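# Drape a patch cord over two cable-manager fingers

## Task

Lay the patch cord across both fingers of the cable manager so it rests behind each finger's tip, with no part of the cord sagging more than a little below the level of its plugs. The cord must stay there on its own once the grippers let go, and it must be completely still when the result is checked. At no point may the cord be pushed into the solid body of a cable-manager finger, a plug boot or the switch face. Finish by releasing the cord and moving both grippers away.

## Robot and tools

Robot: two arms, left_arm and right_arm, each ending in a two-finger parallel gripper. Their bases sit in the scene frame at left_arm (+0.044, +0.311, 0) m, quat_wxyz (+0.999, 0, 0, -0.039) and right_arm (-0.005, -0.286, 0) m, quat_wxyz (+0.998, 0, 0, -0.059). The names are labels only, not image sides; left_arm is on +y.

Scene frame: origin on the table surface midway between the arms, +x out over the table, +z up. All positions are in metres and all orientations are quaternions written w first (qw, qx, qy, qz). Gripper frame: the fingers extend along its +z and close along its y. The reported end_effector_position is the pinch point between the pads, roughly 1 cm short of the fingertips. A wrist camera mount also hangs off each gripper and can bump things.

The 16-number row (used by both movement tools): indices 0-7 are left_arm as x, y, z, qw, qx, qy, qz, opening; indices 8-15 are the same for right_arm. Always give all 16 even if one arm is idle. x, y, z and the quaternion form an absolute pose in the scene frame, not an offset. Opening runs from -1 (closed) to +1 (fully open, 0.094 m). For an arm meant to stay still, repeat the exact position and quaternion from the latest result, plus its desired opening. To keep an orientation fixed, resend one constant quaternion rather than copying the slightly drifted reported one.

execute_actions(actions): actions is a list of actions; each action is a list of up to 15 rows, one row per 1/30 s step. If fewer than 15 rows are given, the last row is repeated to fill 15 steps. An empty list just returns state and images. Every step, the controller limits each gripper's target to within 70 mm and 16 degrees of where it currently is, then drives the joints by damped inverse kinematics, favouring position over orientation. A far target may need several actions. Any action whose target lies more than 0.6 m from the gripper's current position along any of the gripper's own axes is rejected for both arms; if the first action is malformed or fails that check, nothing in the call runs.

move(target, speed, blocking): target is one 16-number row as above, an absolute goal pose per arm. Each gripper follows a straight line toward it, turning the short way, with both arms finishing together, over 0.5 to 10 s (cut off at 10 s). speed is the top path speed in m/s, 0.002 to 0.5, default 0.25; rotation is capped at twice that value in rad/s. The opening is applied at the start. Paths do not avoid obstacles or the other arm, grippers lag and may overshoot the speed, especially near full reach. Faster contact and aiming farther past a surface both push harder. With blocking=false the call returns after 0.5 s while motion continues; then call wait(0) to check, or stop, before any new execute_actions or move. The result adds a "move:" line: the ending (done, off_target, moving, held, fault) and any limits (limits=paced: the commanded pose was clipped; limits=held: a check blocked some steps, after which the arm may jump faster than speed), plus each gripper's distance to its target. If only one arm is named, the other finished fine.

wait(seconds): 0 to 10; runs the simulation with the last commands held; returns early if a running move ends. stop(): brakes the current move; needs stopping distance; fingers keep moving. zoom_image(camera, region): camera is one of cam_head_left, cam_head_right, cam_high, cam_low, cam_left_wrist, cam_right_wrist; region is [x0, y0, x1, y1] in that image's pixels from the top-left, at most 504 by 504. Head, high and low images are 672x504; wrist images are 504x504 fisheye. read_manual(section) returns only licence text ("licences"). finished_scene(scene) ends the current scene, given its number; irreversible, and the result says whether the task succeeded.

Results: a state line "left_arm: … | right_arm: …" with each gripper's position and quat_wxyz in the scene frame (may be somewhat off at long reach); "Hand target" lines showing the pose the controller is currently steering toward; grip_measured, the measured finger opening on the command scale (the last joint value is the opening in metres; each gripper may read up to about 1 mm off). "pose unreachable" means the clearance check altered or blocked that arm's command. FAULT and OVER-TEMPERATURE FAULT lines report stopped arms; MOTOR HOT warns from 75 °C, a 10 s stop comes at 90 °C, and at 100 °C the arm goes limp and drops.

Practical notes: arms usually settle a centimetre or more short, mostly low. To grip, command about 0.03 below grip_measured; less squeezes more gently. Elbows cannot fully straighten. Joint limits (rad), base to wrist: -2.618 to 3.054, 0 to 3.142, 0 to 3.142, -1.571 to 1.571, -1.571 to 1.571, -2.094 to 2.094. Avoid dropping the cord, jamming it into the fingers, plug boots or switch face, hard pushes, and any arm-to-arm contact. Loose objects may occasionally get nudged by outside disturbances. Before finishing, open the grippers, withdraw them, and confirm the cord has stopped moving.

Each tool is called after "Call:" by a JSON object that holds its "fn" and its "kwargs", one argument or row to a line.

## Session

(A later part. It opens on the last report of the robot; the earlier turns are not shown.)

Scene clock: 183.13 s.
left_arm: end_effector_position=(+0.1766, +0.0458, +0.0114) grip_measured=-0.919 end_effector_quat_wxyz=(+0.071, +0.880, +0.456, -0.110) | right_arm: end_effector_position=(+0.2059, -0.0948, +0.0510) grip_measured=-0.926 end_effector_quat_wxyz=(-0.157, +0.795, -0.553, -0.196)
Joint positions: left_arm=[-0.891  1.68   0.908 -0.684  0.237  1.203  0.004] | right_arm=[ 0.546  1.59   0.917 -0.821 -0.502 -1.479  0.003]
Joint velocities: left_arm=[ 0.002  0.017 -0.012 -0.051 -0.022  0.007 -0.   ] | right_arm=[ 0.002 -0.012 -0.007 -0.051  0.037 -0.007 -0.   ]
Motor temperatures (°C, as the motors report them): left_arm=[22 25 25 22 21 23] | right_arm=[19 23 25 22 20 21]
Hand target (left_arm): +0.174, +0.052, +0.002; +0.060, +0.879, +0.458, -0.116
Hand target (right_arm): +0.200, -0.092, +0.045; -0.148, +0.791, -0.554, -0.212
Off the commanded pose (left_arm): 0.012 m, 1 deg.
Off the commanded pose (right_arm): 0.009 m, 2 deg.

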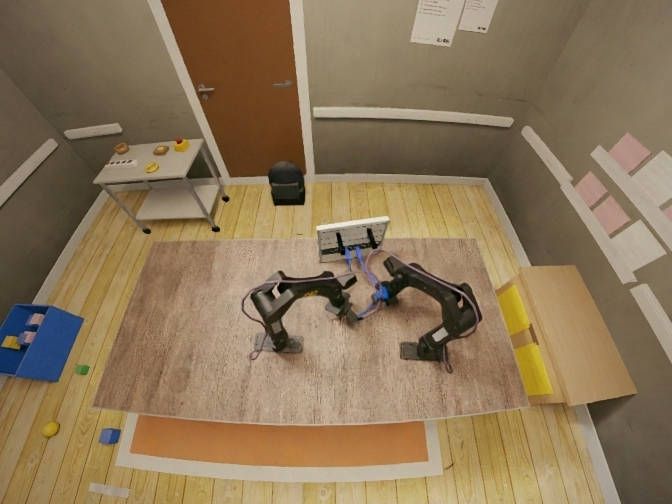

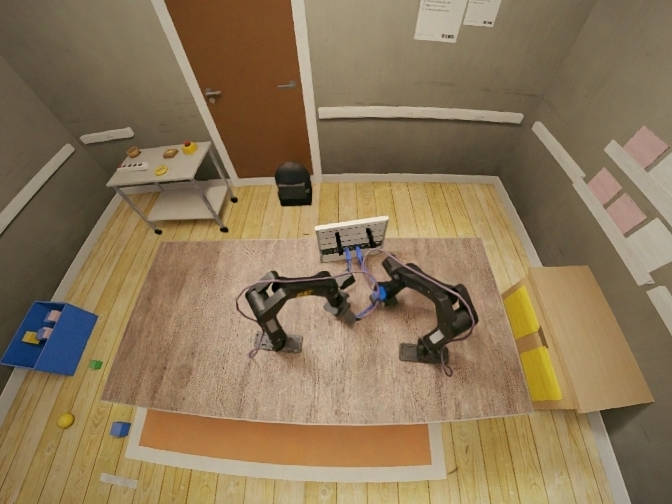

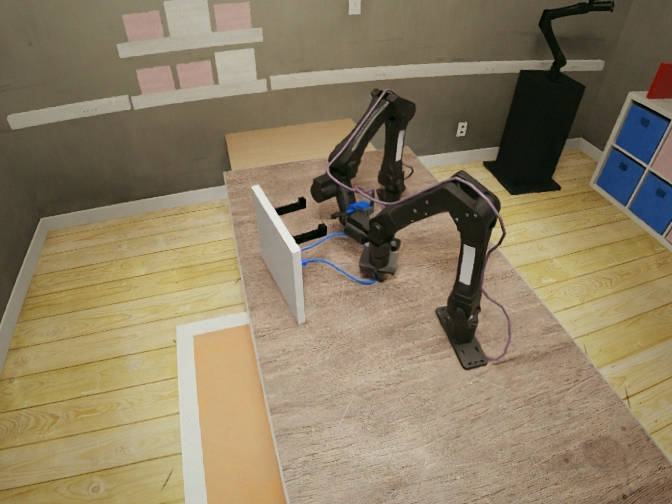

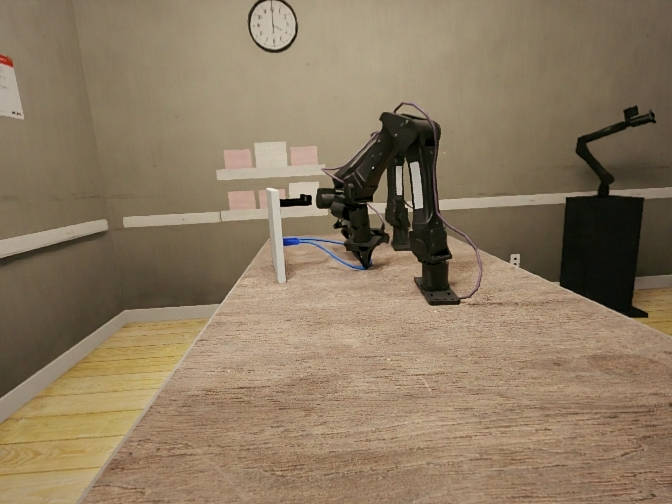

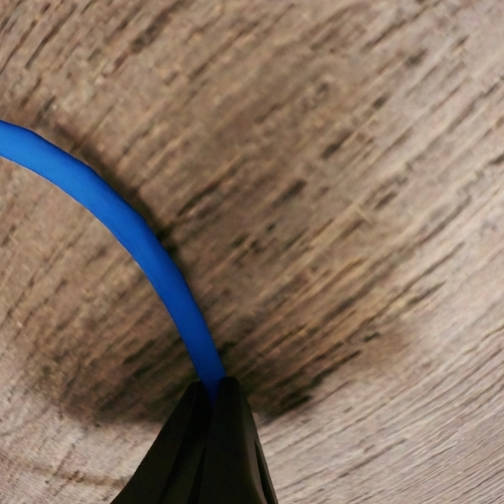

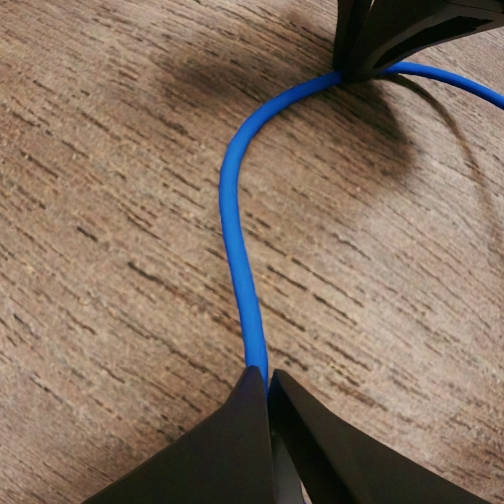

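Call:
{"fn": "move", "kwargs": {
  "target": [0.21,0.05,0.18,0.1462,0.7198,0.6596,-0.1596,-0.945, 0.232,-0.095,0.18,0.1484,-0.7912,0.5540,0.2120,-0.945],
  "speed": 0.1
}}

Scene clock: 190.77 s.
left_arm: end_effector_position=(+0.2087, +0.0517, +0.1649) grip_measured=-0.919 end_effector_quat_wxyz=(+0.129, +0.726, +0.658, -0.149) | right_arm: end_effector_position=(+0.2293, -0.0983, +0.1761) grip_measured=-0.930 end_effector_quat_wxyz=(-0.143, +0.794, -0.555, -0.202)
Joint positions: left_arm=[-0.761  1.448  1.272 -1.126  0.295  0.79   0.004] | right_arm=[ 0.503  1.614  1.455 -1.39  -0.499 -1.532  0.003]
Joint velocities: left_arm=[ 0.017  0.012 -0.007  0.081  0.051 -0.037  0.   ] | right_arm=[-0.012  0.002  0.007 -0.007 -0.051 -0.007 -0.   ]
Motor temperatures (°C, as the motors report them): left_arm=[22 25 25 22 21 23] | right_arm=[19 23 26 22 20 21]
Hand target (left_arm): +0.210, +0.049, +0.179; +0.146, +0.719, +0.660, -0.159
Hand target (right_arm): +0.232, -0.095, +0.180; -0.149, +0.791, -0.554, -0.212
Off the commanded pose (left_arm): 0.015 m, 2 deg.
Off the commanded pose (right_arm): 0.006 m, 1 deg.
move: off_target (left_arm)

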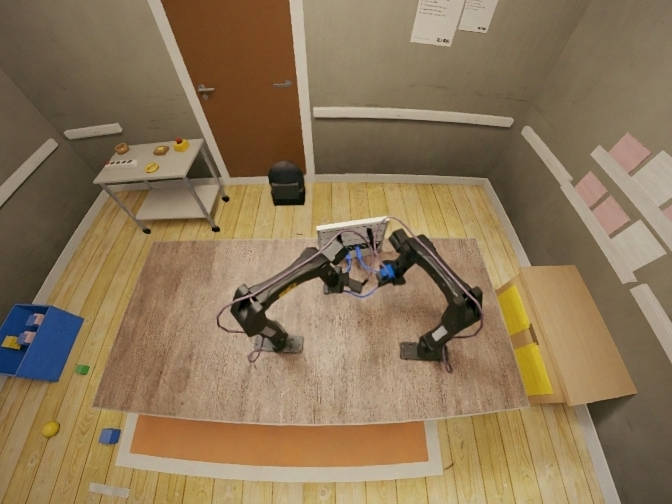

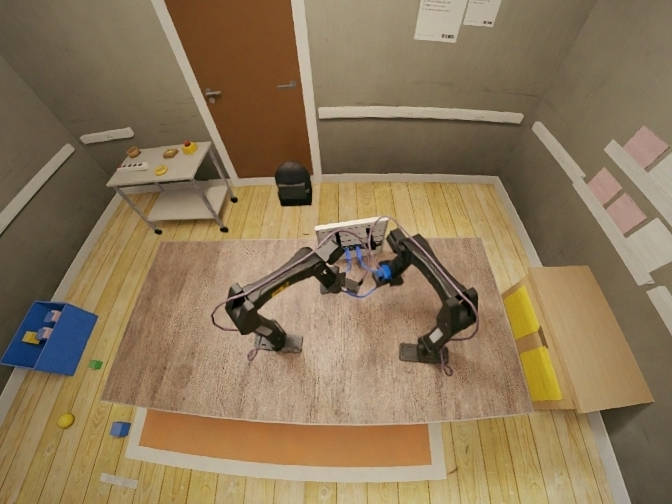

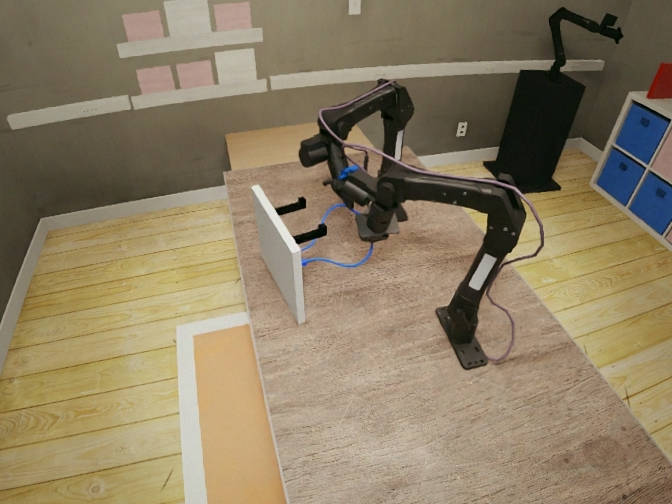

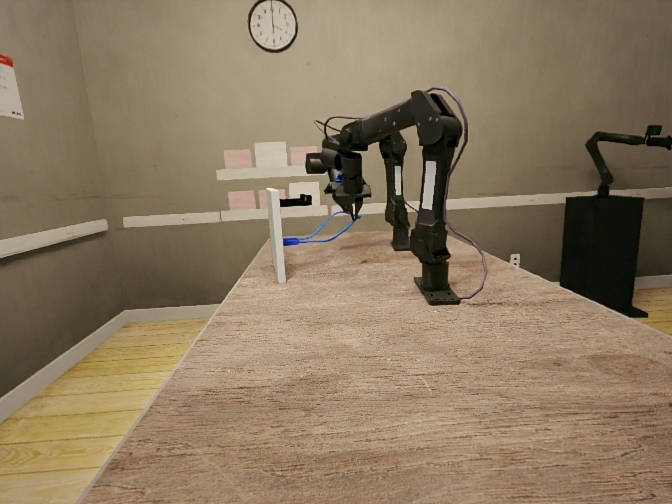

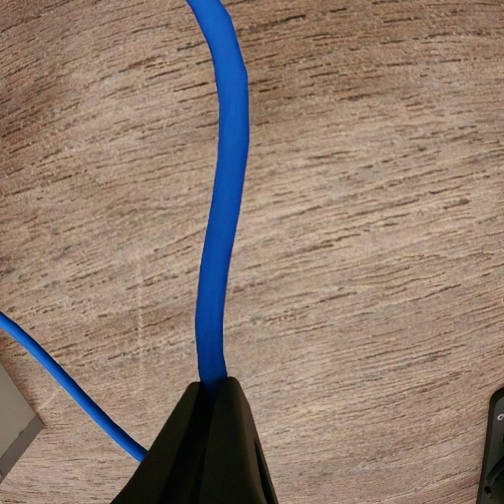

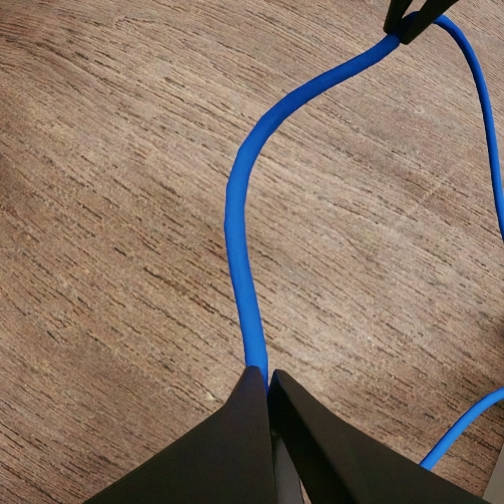

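Call:
{"fn": "move", "kwargs": {
  "target": [0.29,0.053,0.265,0.1968,0.6273,0.7345,-0.1681,-0.945, 0.315,-0.101,0.26,0.2535,-0.7425,0.6121,0.0977,-0.945],
  "speed": 0.08
}}

Scene clock: 208.37 s.
left_arm: end_effector_position=(+0.2890, +0.0539, +0.2580) grip_measured=-0.919 end_effector_quat_wxyz=(+0.193, +0.633, +0.733, -0.157) | right_arm: end_effector_position=(+0.3081, -0.1036, +0.2544) grip_measured=-0.931 end_effector_quat_wxyz=(-0.242, +0.747, -0.611, -0.098)
Joint positions: left_arm=[-0.57   1.604  1.758 -1.342  0.333  0.712  0.004] | right_arm=[ 0.442  1.667  1.807 -1.381 -0.421 -1.376  0.003]
Joint velocities: left_arm=[ 0.012  0.002  0.002 -0.051 -0.022  0.022 -0.002] | right_arm=[ 0.002 -0.002  0.007 -0.037 -0.037 -0.022  0.001]
Motor temperatures (°C, as the motors report them): left_arm=[22 25 26 22 21 23] | right_arm=[19 24 27 22 20 21]
Hand target (left_arm): +0.290, +0.052, +0.265; +0.197, +0.627, +0.735, -0.168
Hand target (right_arm): +0.315, -0.102, +0.259; -0.252, +0.742, -0.614, -0.097
Off the commanded pose (left_arm): 0.007 m, 2 deg.
Off the commanded pose (right_arm): 0.009 m, 1 deg.
move: done

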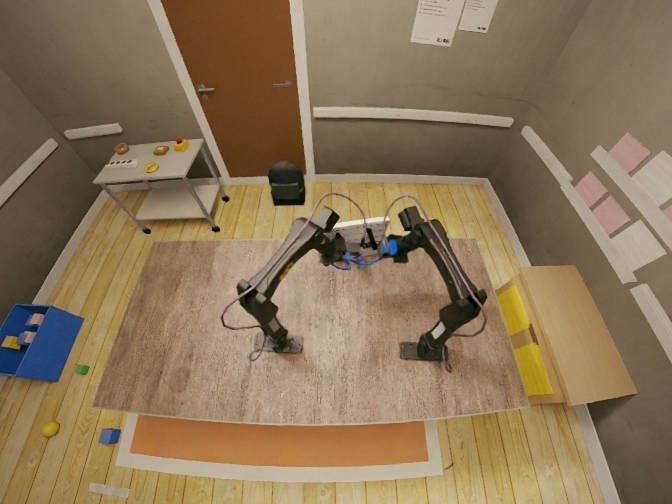

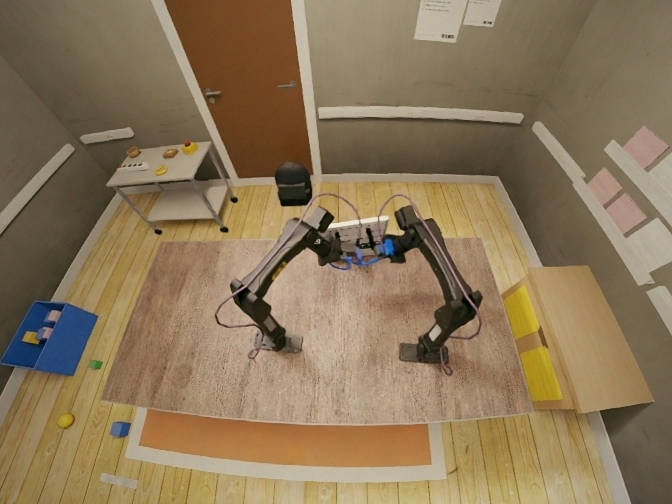

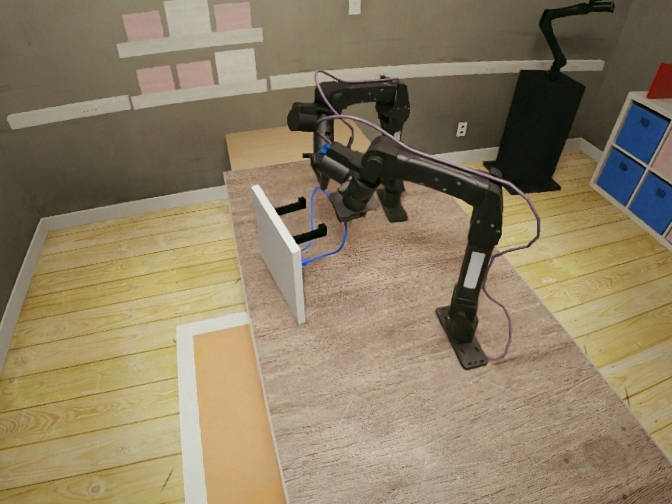

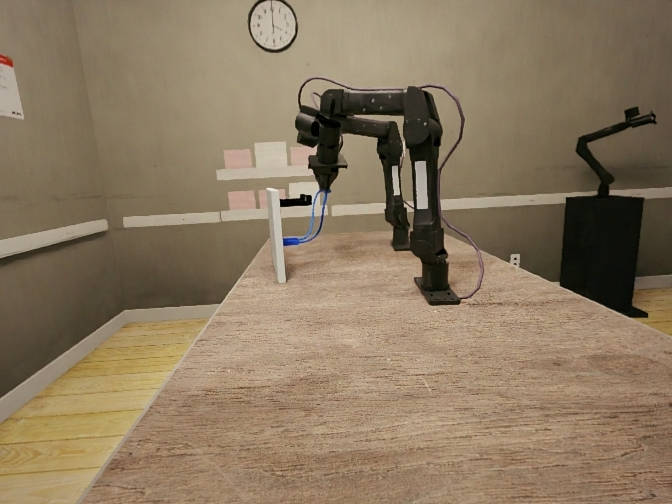

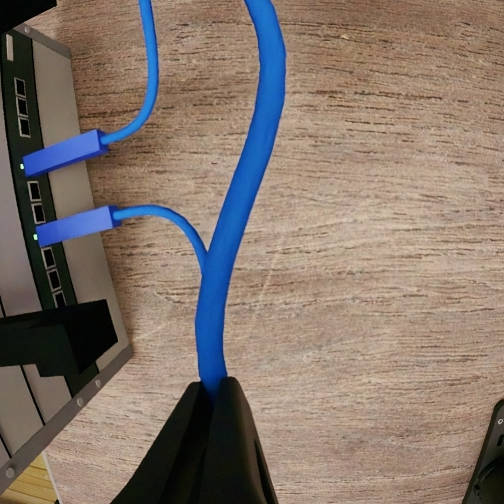

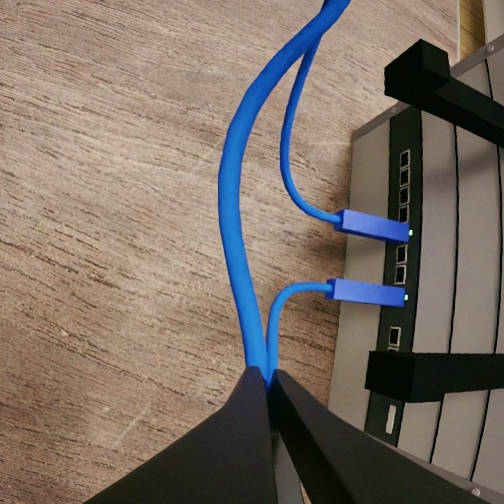

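Call:
{"fn": "zoom_image", "kwargs": {
  "camera": "cam_low",
  "region": [255, 150, 365, 260]
}}

Call:
{"fn": "zoom_image", "kwargs": {
  "camera": "cam_head_right",
  "region": [305, 200, 415, 290]
}}

Call:
{"fn": "zoom_image", "kwargs": {
  "camera": "cam_high",
  "region": [250, 150, 380, 280]
}}

Region (255, 150, 365, 260) of cam_low's 672x504 image, scaled by 4.582, with more detail than that image has.

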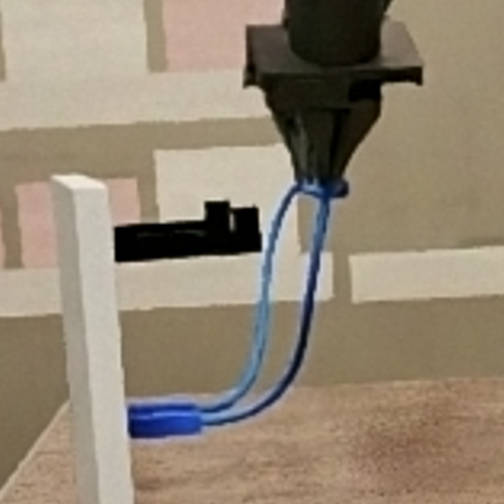

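Region (305, 200, 415, 290) of cam_head_right's 672x504 image, scaled by 4.582, with more detail than that image has; it fills the top 412 rows of this view, and the rest is white.

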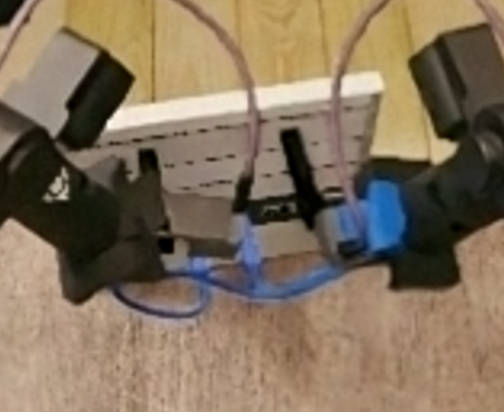

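Region (250, 150, 380, 280) of cam_high's 672x504 image, scaled by 3.877, with more detail than that image has.

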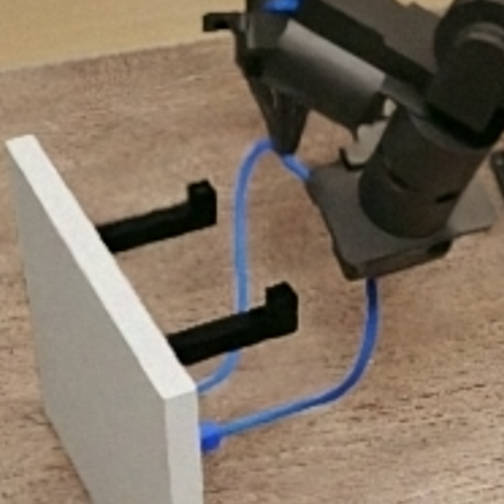

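Call:
{"fn": "move", "kwargs": {
  "target": [0.325,0.064,0.278,0.1968,0.6273,0.7345,-0.1681,-0.945, 0.352,-0.104,0.274,0.2535,-0.7425,0.6121,0.0977,-0.945],
  "speed": 0.04
}}

Call:
{"fn": "zoom_image", "kwargs": {
  "camera": "cam_low",
  "region": [255, 150, 365, 260]
}}

Call:
{"fn": "zoom_image", "kwargs": {
  "camera": "cam_high",
  "region": [250, 150, 380, 280]
}}

Scene clock: 221.63 s.
left_arm: end_effector_position=(+0.3254, +0.0632, +0.2723) grip_measured=-0.919 end_effector_quat_wxyz=(+0.195, +0.626, +0.738, -0.161) | right_arm: end_effector_position=(+0.3507, -0.1036, +0.2698) grip_measured=-0.932 end_effector_quat_wxyz=(-0.250, +0.743, -0.613, -0.093)
Joint positions: left_arm=[-0.473  1.733  1.964 -1.445  0.374  0.788  0.004] | right_arm=[ 0.403  1.849  2.089 -1.475 -0.433 -1.403  0.003]
Joint velocities: left_arm=[ 0.007 -0.002 -0.007 -0.051  0.022 -0.051 -0.001] | right_arm=[ 0.002 -0.002  0.017 -0.022 -0.081 -0.022 -0.001]
Motor temperatures (°C, as the motors report them): left_arm=[22 25 27 22 21 23] | right_arm=[19 24 27 23 20 21]
Hand target (left_arm): +0.325, +0.064, +0.278; +0.197, +0.627, +0.735, -0.169
Hand target (right_arm): +0.352, -0.105, +0.273; -0.254, +0.742, -0.612, -0.097
Off the commanded pose (left_arm): 0.006 m, 1 deg.
Off the commanded pose (right_arm): 0.004 m, 1 deg.
move: done

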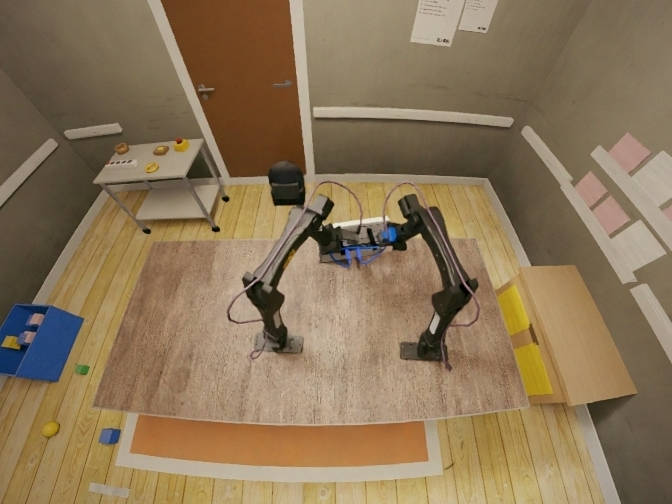

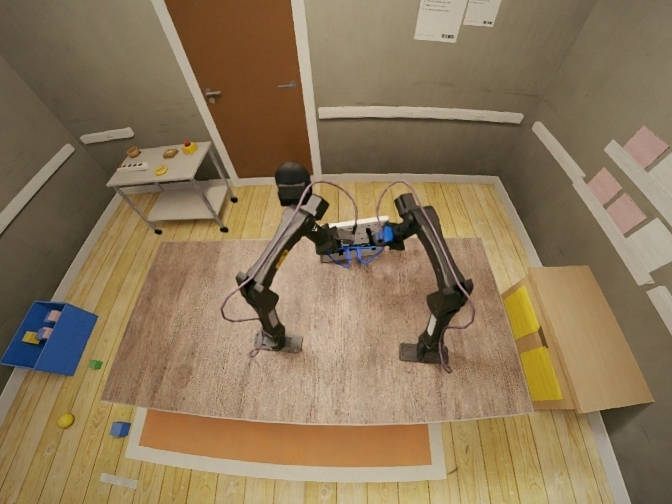

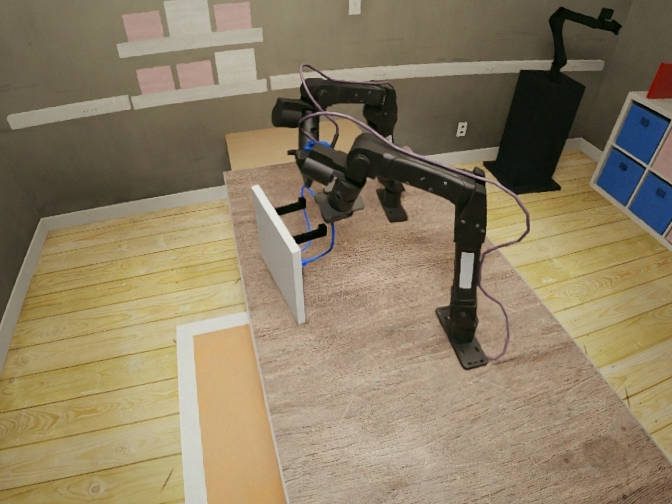

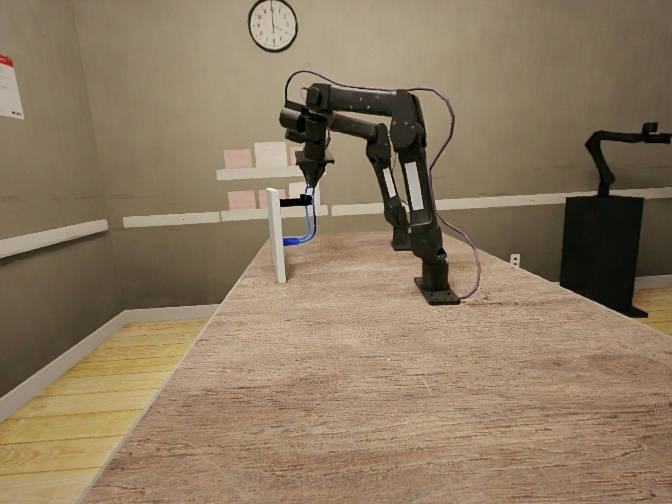

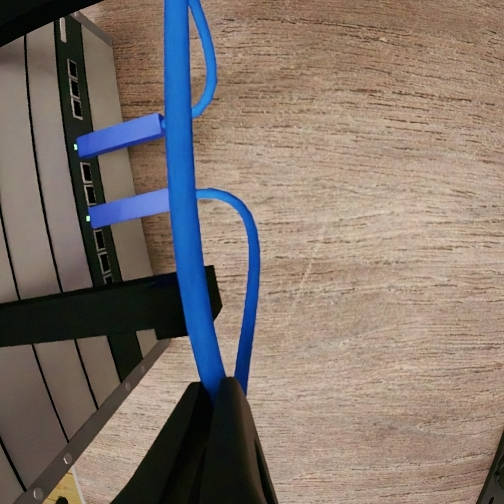

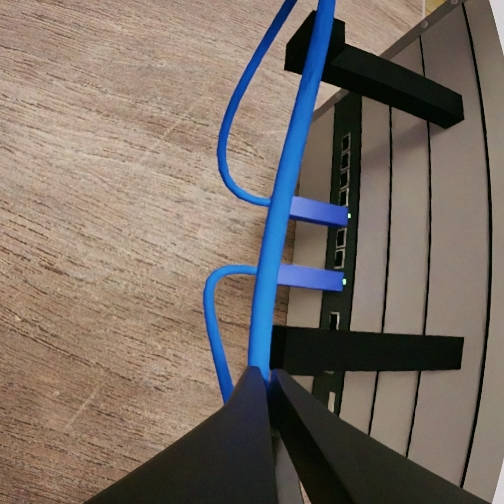

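Region (255, 150, 365, 260) of cam_low's 672x504 image, scaled by 4.582, with more detail than that image has.

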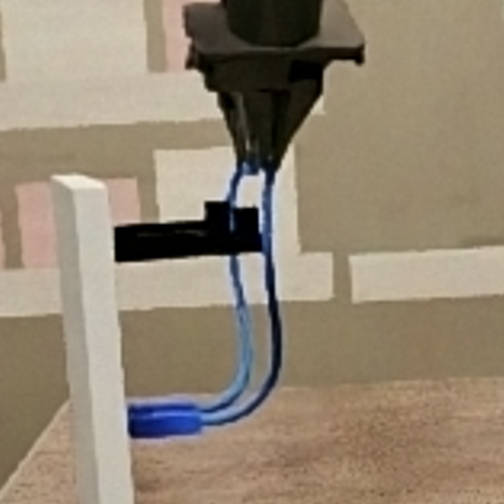

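Region (250, 150, 380, 280) of cam_high's 672x504 image, scaled by 3.877, with more detail than that image has.

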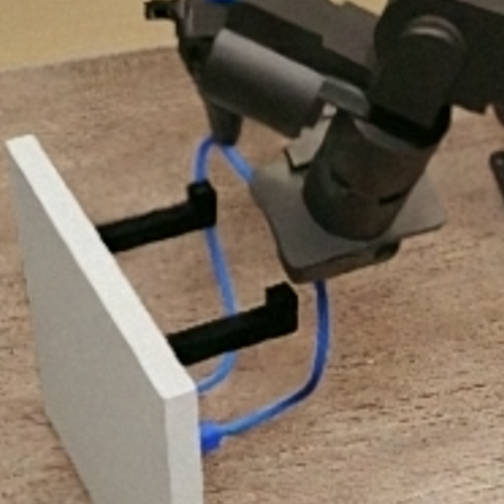

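Call:
{"fn": "move", "kwargs": {
  "target": [0.366,0.066,0.268,0.2601,0.6396,0.7145,-0.1128,-0.945, 0.393,-0.100,0.264,0.3056,-0.7479,0.5876,0.0329,-0.945],
  "speed": 0.04
}}

Call:
{"fn": "zoom_image", "kwargs": {
  "camera": "cam_low",
  "region": [255, 150, 365, 260]
}}

Call:
{"fn": "zoom_image", "kwargs": {
  "camera": "cam_high",
  "region": [250, 150, 380, 280]
}}

Scene clock: 231.67 s.
left_arm: end_effector_position=(+0.3639, +0.0642, +0.2646) grip_measured=-0.919 end_effector_quat_wxyz=(+0.248, +0.639, +0.719, -0.113) | right_arm: end_effector_position=(+0.3903, -0.0983, +0.2607) grip_measured=-0.932 end_effector_quat_wxyz=(-0.296, +0.749, -0.591, -0.037)
Joint positions: left_arm=[-0.445  1.733  1.901 -1.277  0.316  0.856  0.004] | right_arm=[ 0.403  1.849  2.005 -1.254 -0.396 -1.425  0.003]
Joint velocities: left_arm=[ 0.017 -0.002 -0.002  0.051 -0.051  0.081  0.   ] | right_arm=[-0.017  0.012  0.007 -0.051  0.022 -0.022 -0.001]
Motor temperatures (°C, as the motors report them): left_arm=[22 26 27 22 21 23] | right_arm=[19 25 27 23 20 21]
Hand target (left_arm): +0.366, +0.066, +0.268; +0.259, +0.639, +0.715, -0.112
Hand target (right_arm): +0.393, -0.100, +0.264; -0.305, +0.748, -0.589, -0.032
Off the commanded pose (left_arm): 0.004 m, 1 deg.
Off the commanded pose (right_arm): 0.005 m, 1 deg.
move: done

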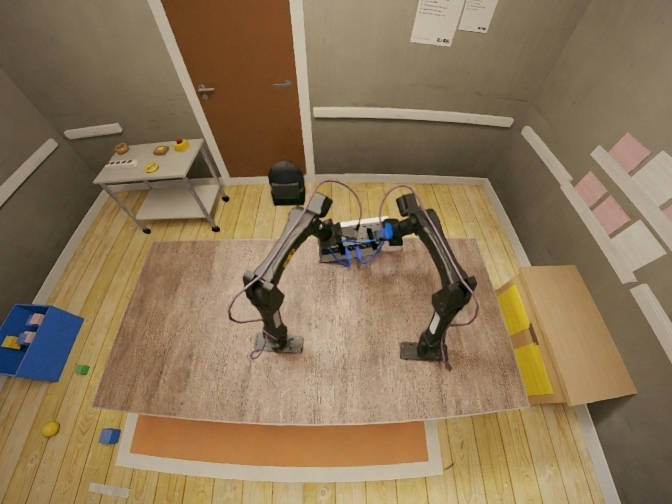

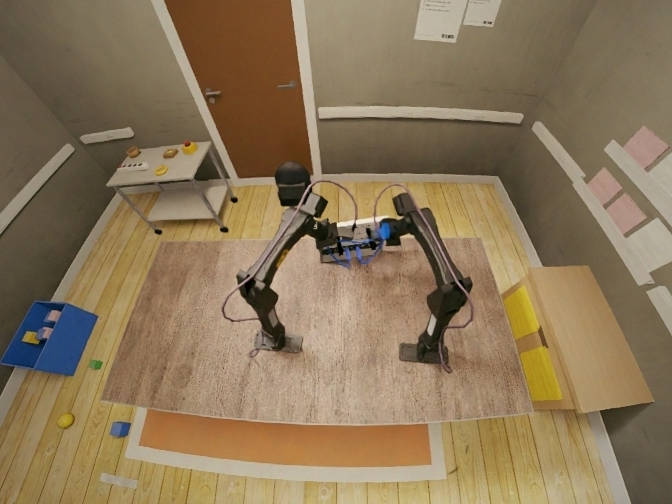

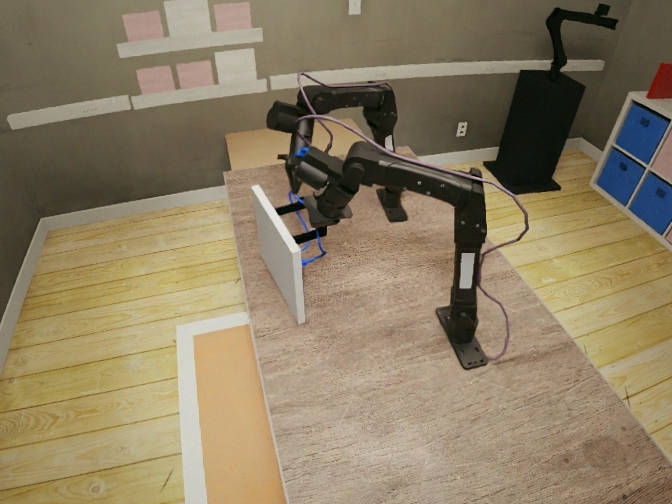

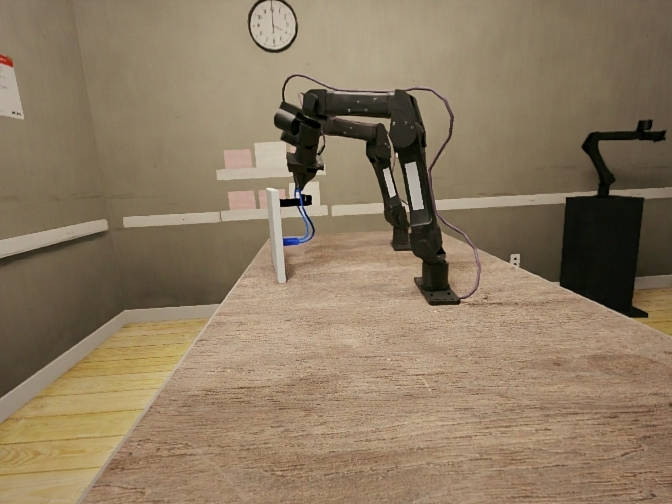

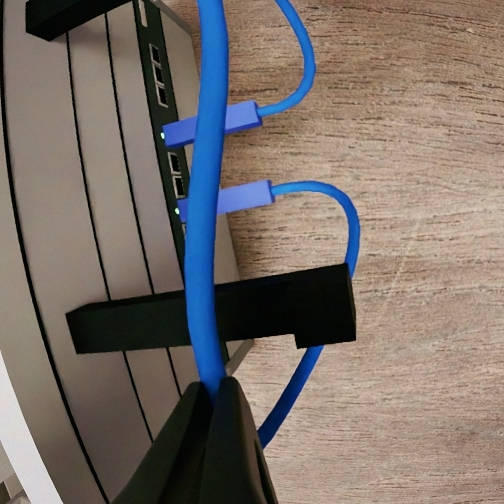

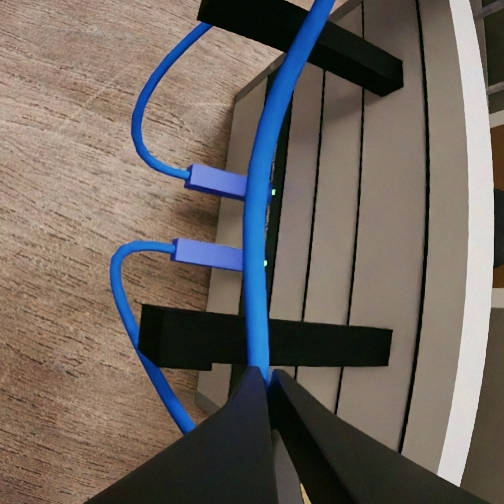

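Region (255, 150, 365, 260) of cam_low's 672x504 image, scaled by 4.582, with more detail than that image has.

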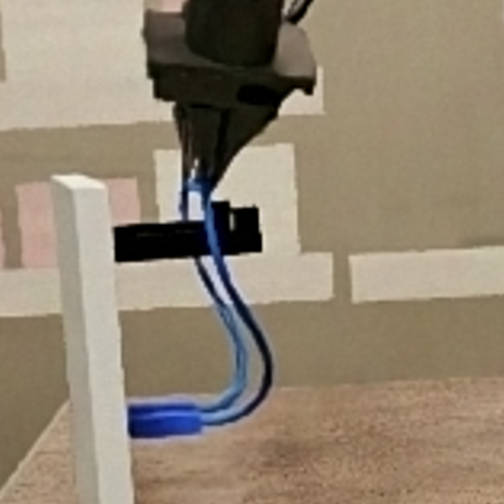

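Region (250, 150, 380, 280) of cam_high's 672x504 image, scaled by 3.877, with more detail than that image has.

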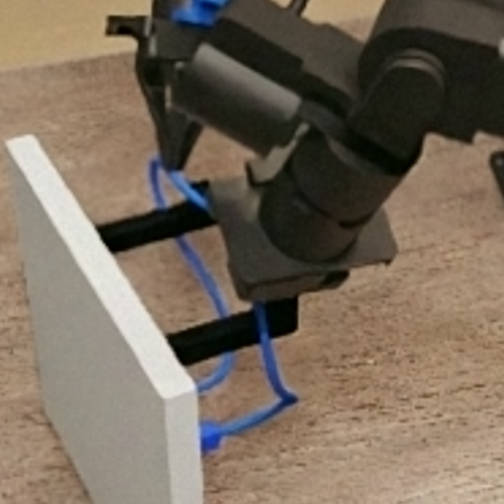

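Call:
{"fn": "move", "kwargs": {
  "target": [0.386,0.070,0.250,0.2601,0.6396,0.7145,-0.1128,-0.945, 0.415,-0.097,0.247,0.3056,-0.7479,0.5876,0.0329,-0.945],
  "speed": 0.03
}}

Call:
{"fn": "zoom_image", "kwargs": {
  "camera": "cam_low",
  "region": [255, 150, 365, 260]
}}

Call:
{"fn": "zoom_image", "kwargs": {
  "camera": "cam_high",
  "region": [250, 150, 380, 280]
}}

Scene clock: 240.00 s.
left_arm: end_effector_position=(+0.3830, +0.0694, +0.2548) grip_measured=-0.919 end_effector_quat_wxyz=(+0.260, +0.639, +0.716, -0.108) | right_arm: end_effector_position=(+0.4087, -0.0962, +0.2453) grip_measured=-0.932 end_effector_quat_wxyz=(-0.298, +0.749, -0.591, -0.035)
Joint positions: left_arm=[-0.406  1.751  1.872 -1.215  0.327  0.893  0.004] | right_arm=[ 0.395  1.9    2.005 -1.201 -0.398 -1.433  0.003]
Joint velocities: left_arm=[ 0.012 -0.002 -0.007  0.037 -0.022 -0.022  0.001] | right_arm=[-0.012  0.002 -0.007  0.095 -0.037  0.007 -0.001]
Motor temperatures (°C, as the motors report them): left_arm=[22 27 26 23 21 23] | right_arm=[19 25 27 24 20 21]
Hand target (left_arm): +0.386, +0.070, +0.250; +0.260, +0.639, +0.715, -0.113
Hand target (right_arm): +0.415, -0.098, +0.247; -0.306, +0.748, -0.588, -0.033
Off the commanded pose (left_arm): 0.006 m, 1 deg.
Off the commanded pose (right_arm): 0.007 m, 1 deg.
move: done

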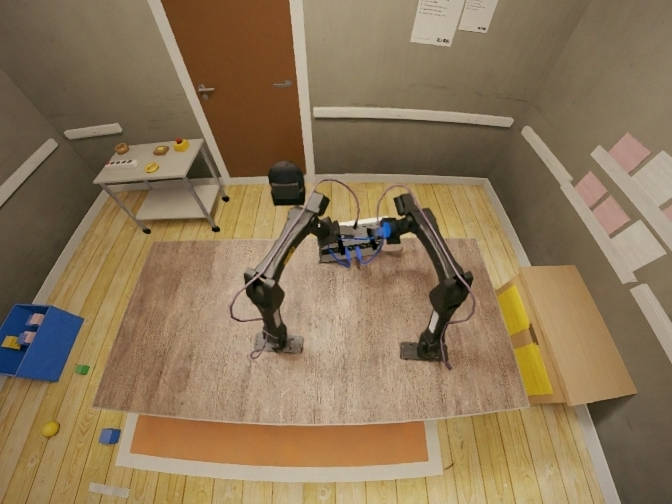

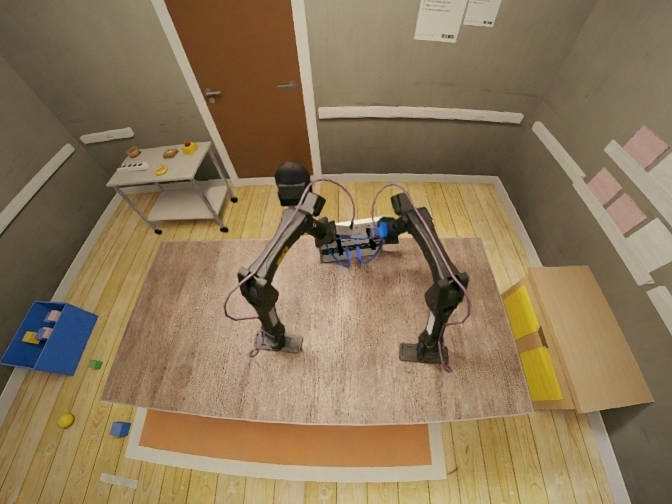

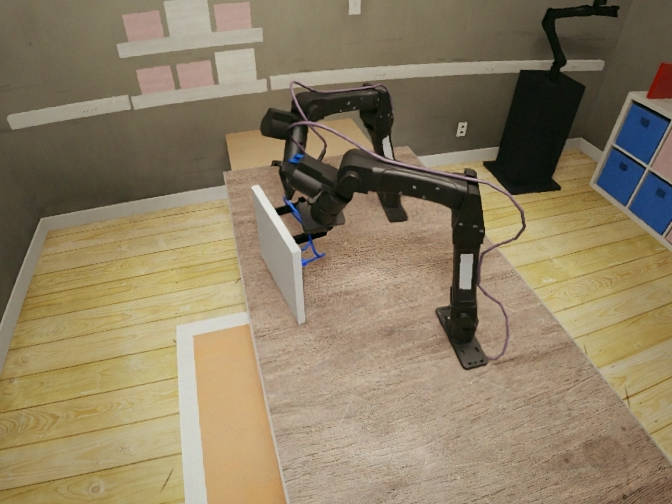

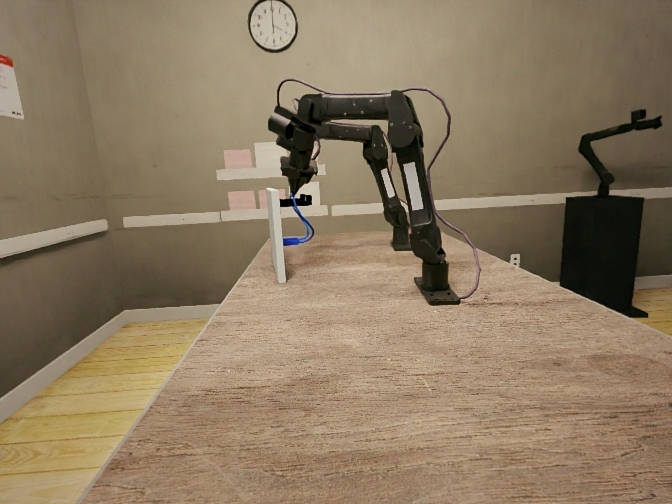

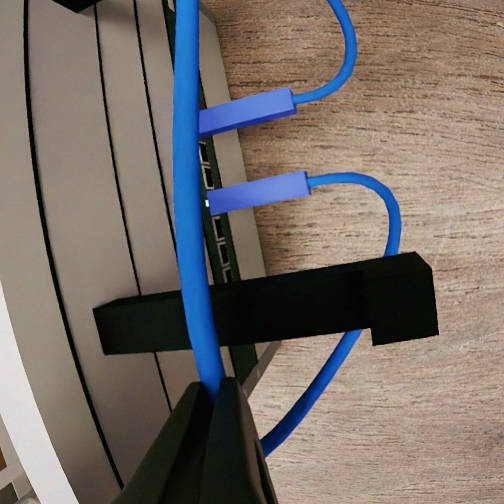

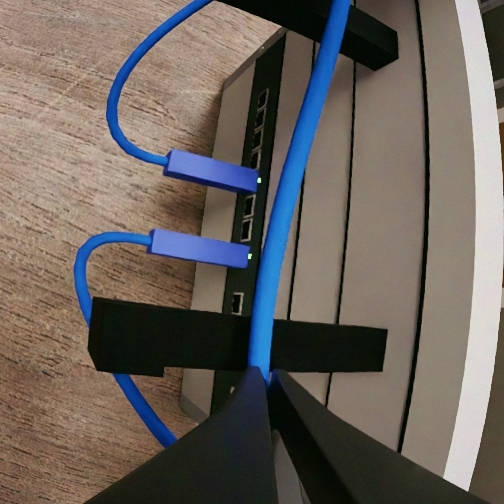

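Region (255, 150, 365, 260) of cam_low's 672x504 image, scaled by 4.582, with more detail than that image has.

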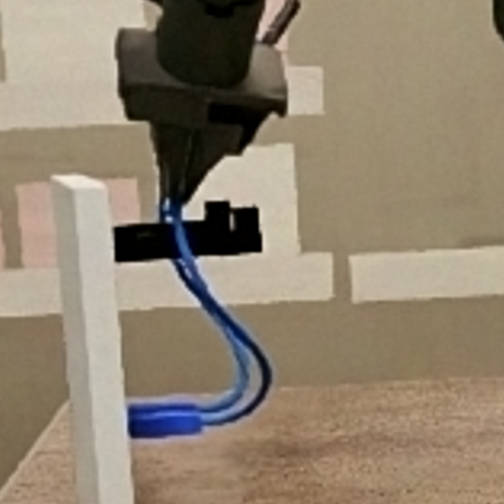

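Region (250, 150, 380, 280) of cam_high's 672x504 image, scaled by 3.877, with more detail than that image has.

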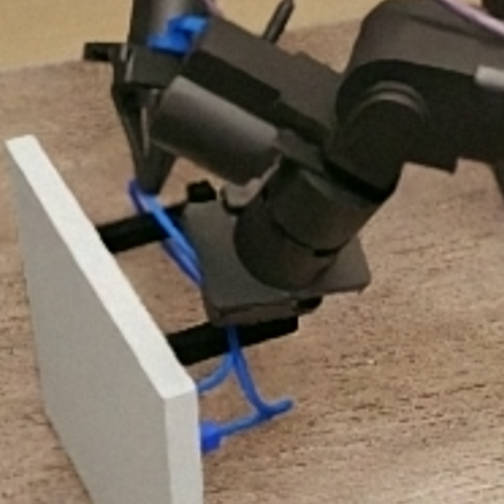

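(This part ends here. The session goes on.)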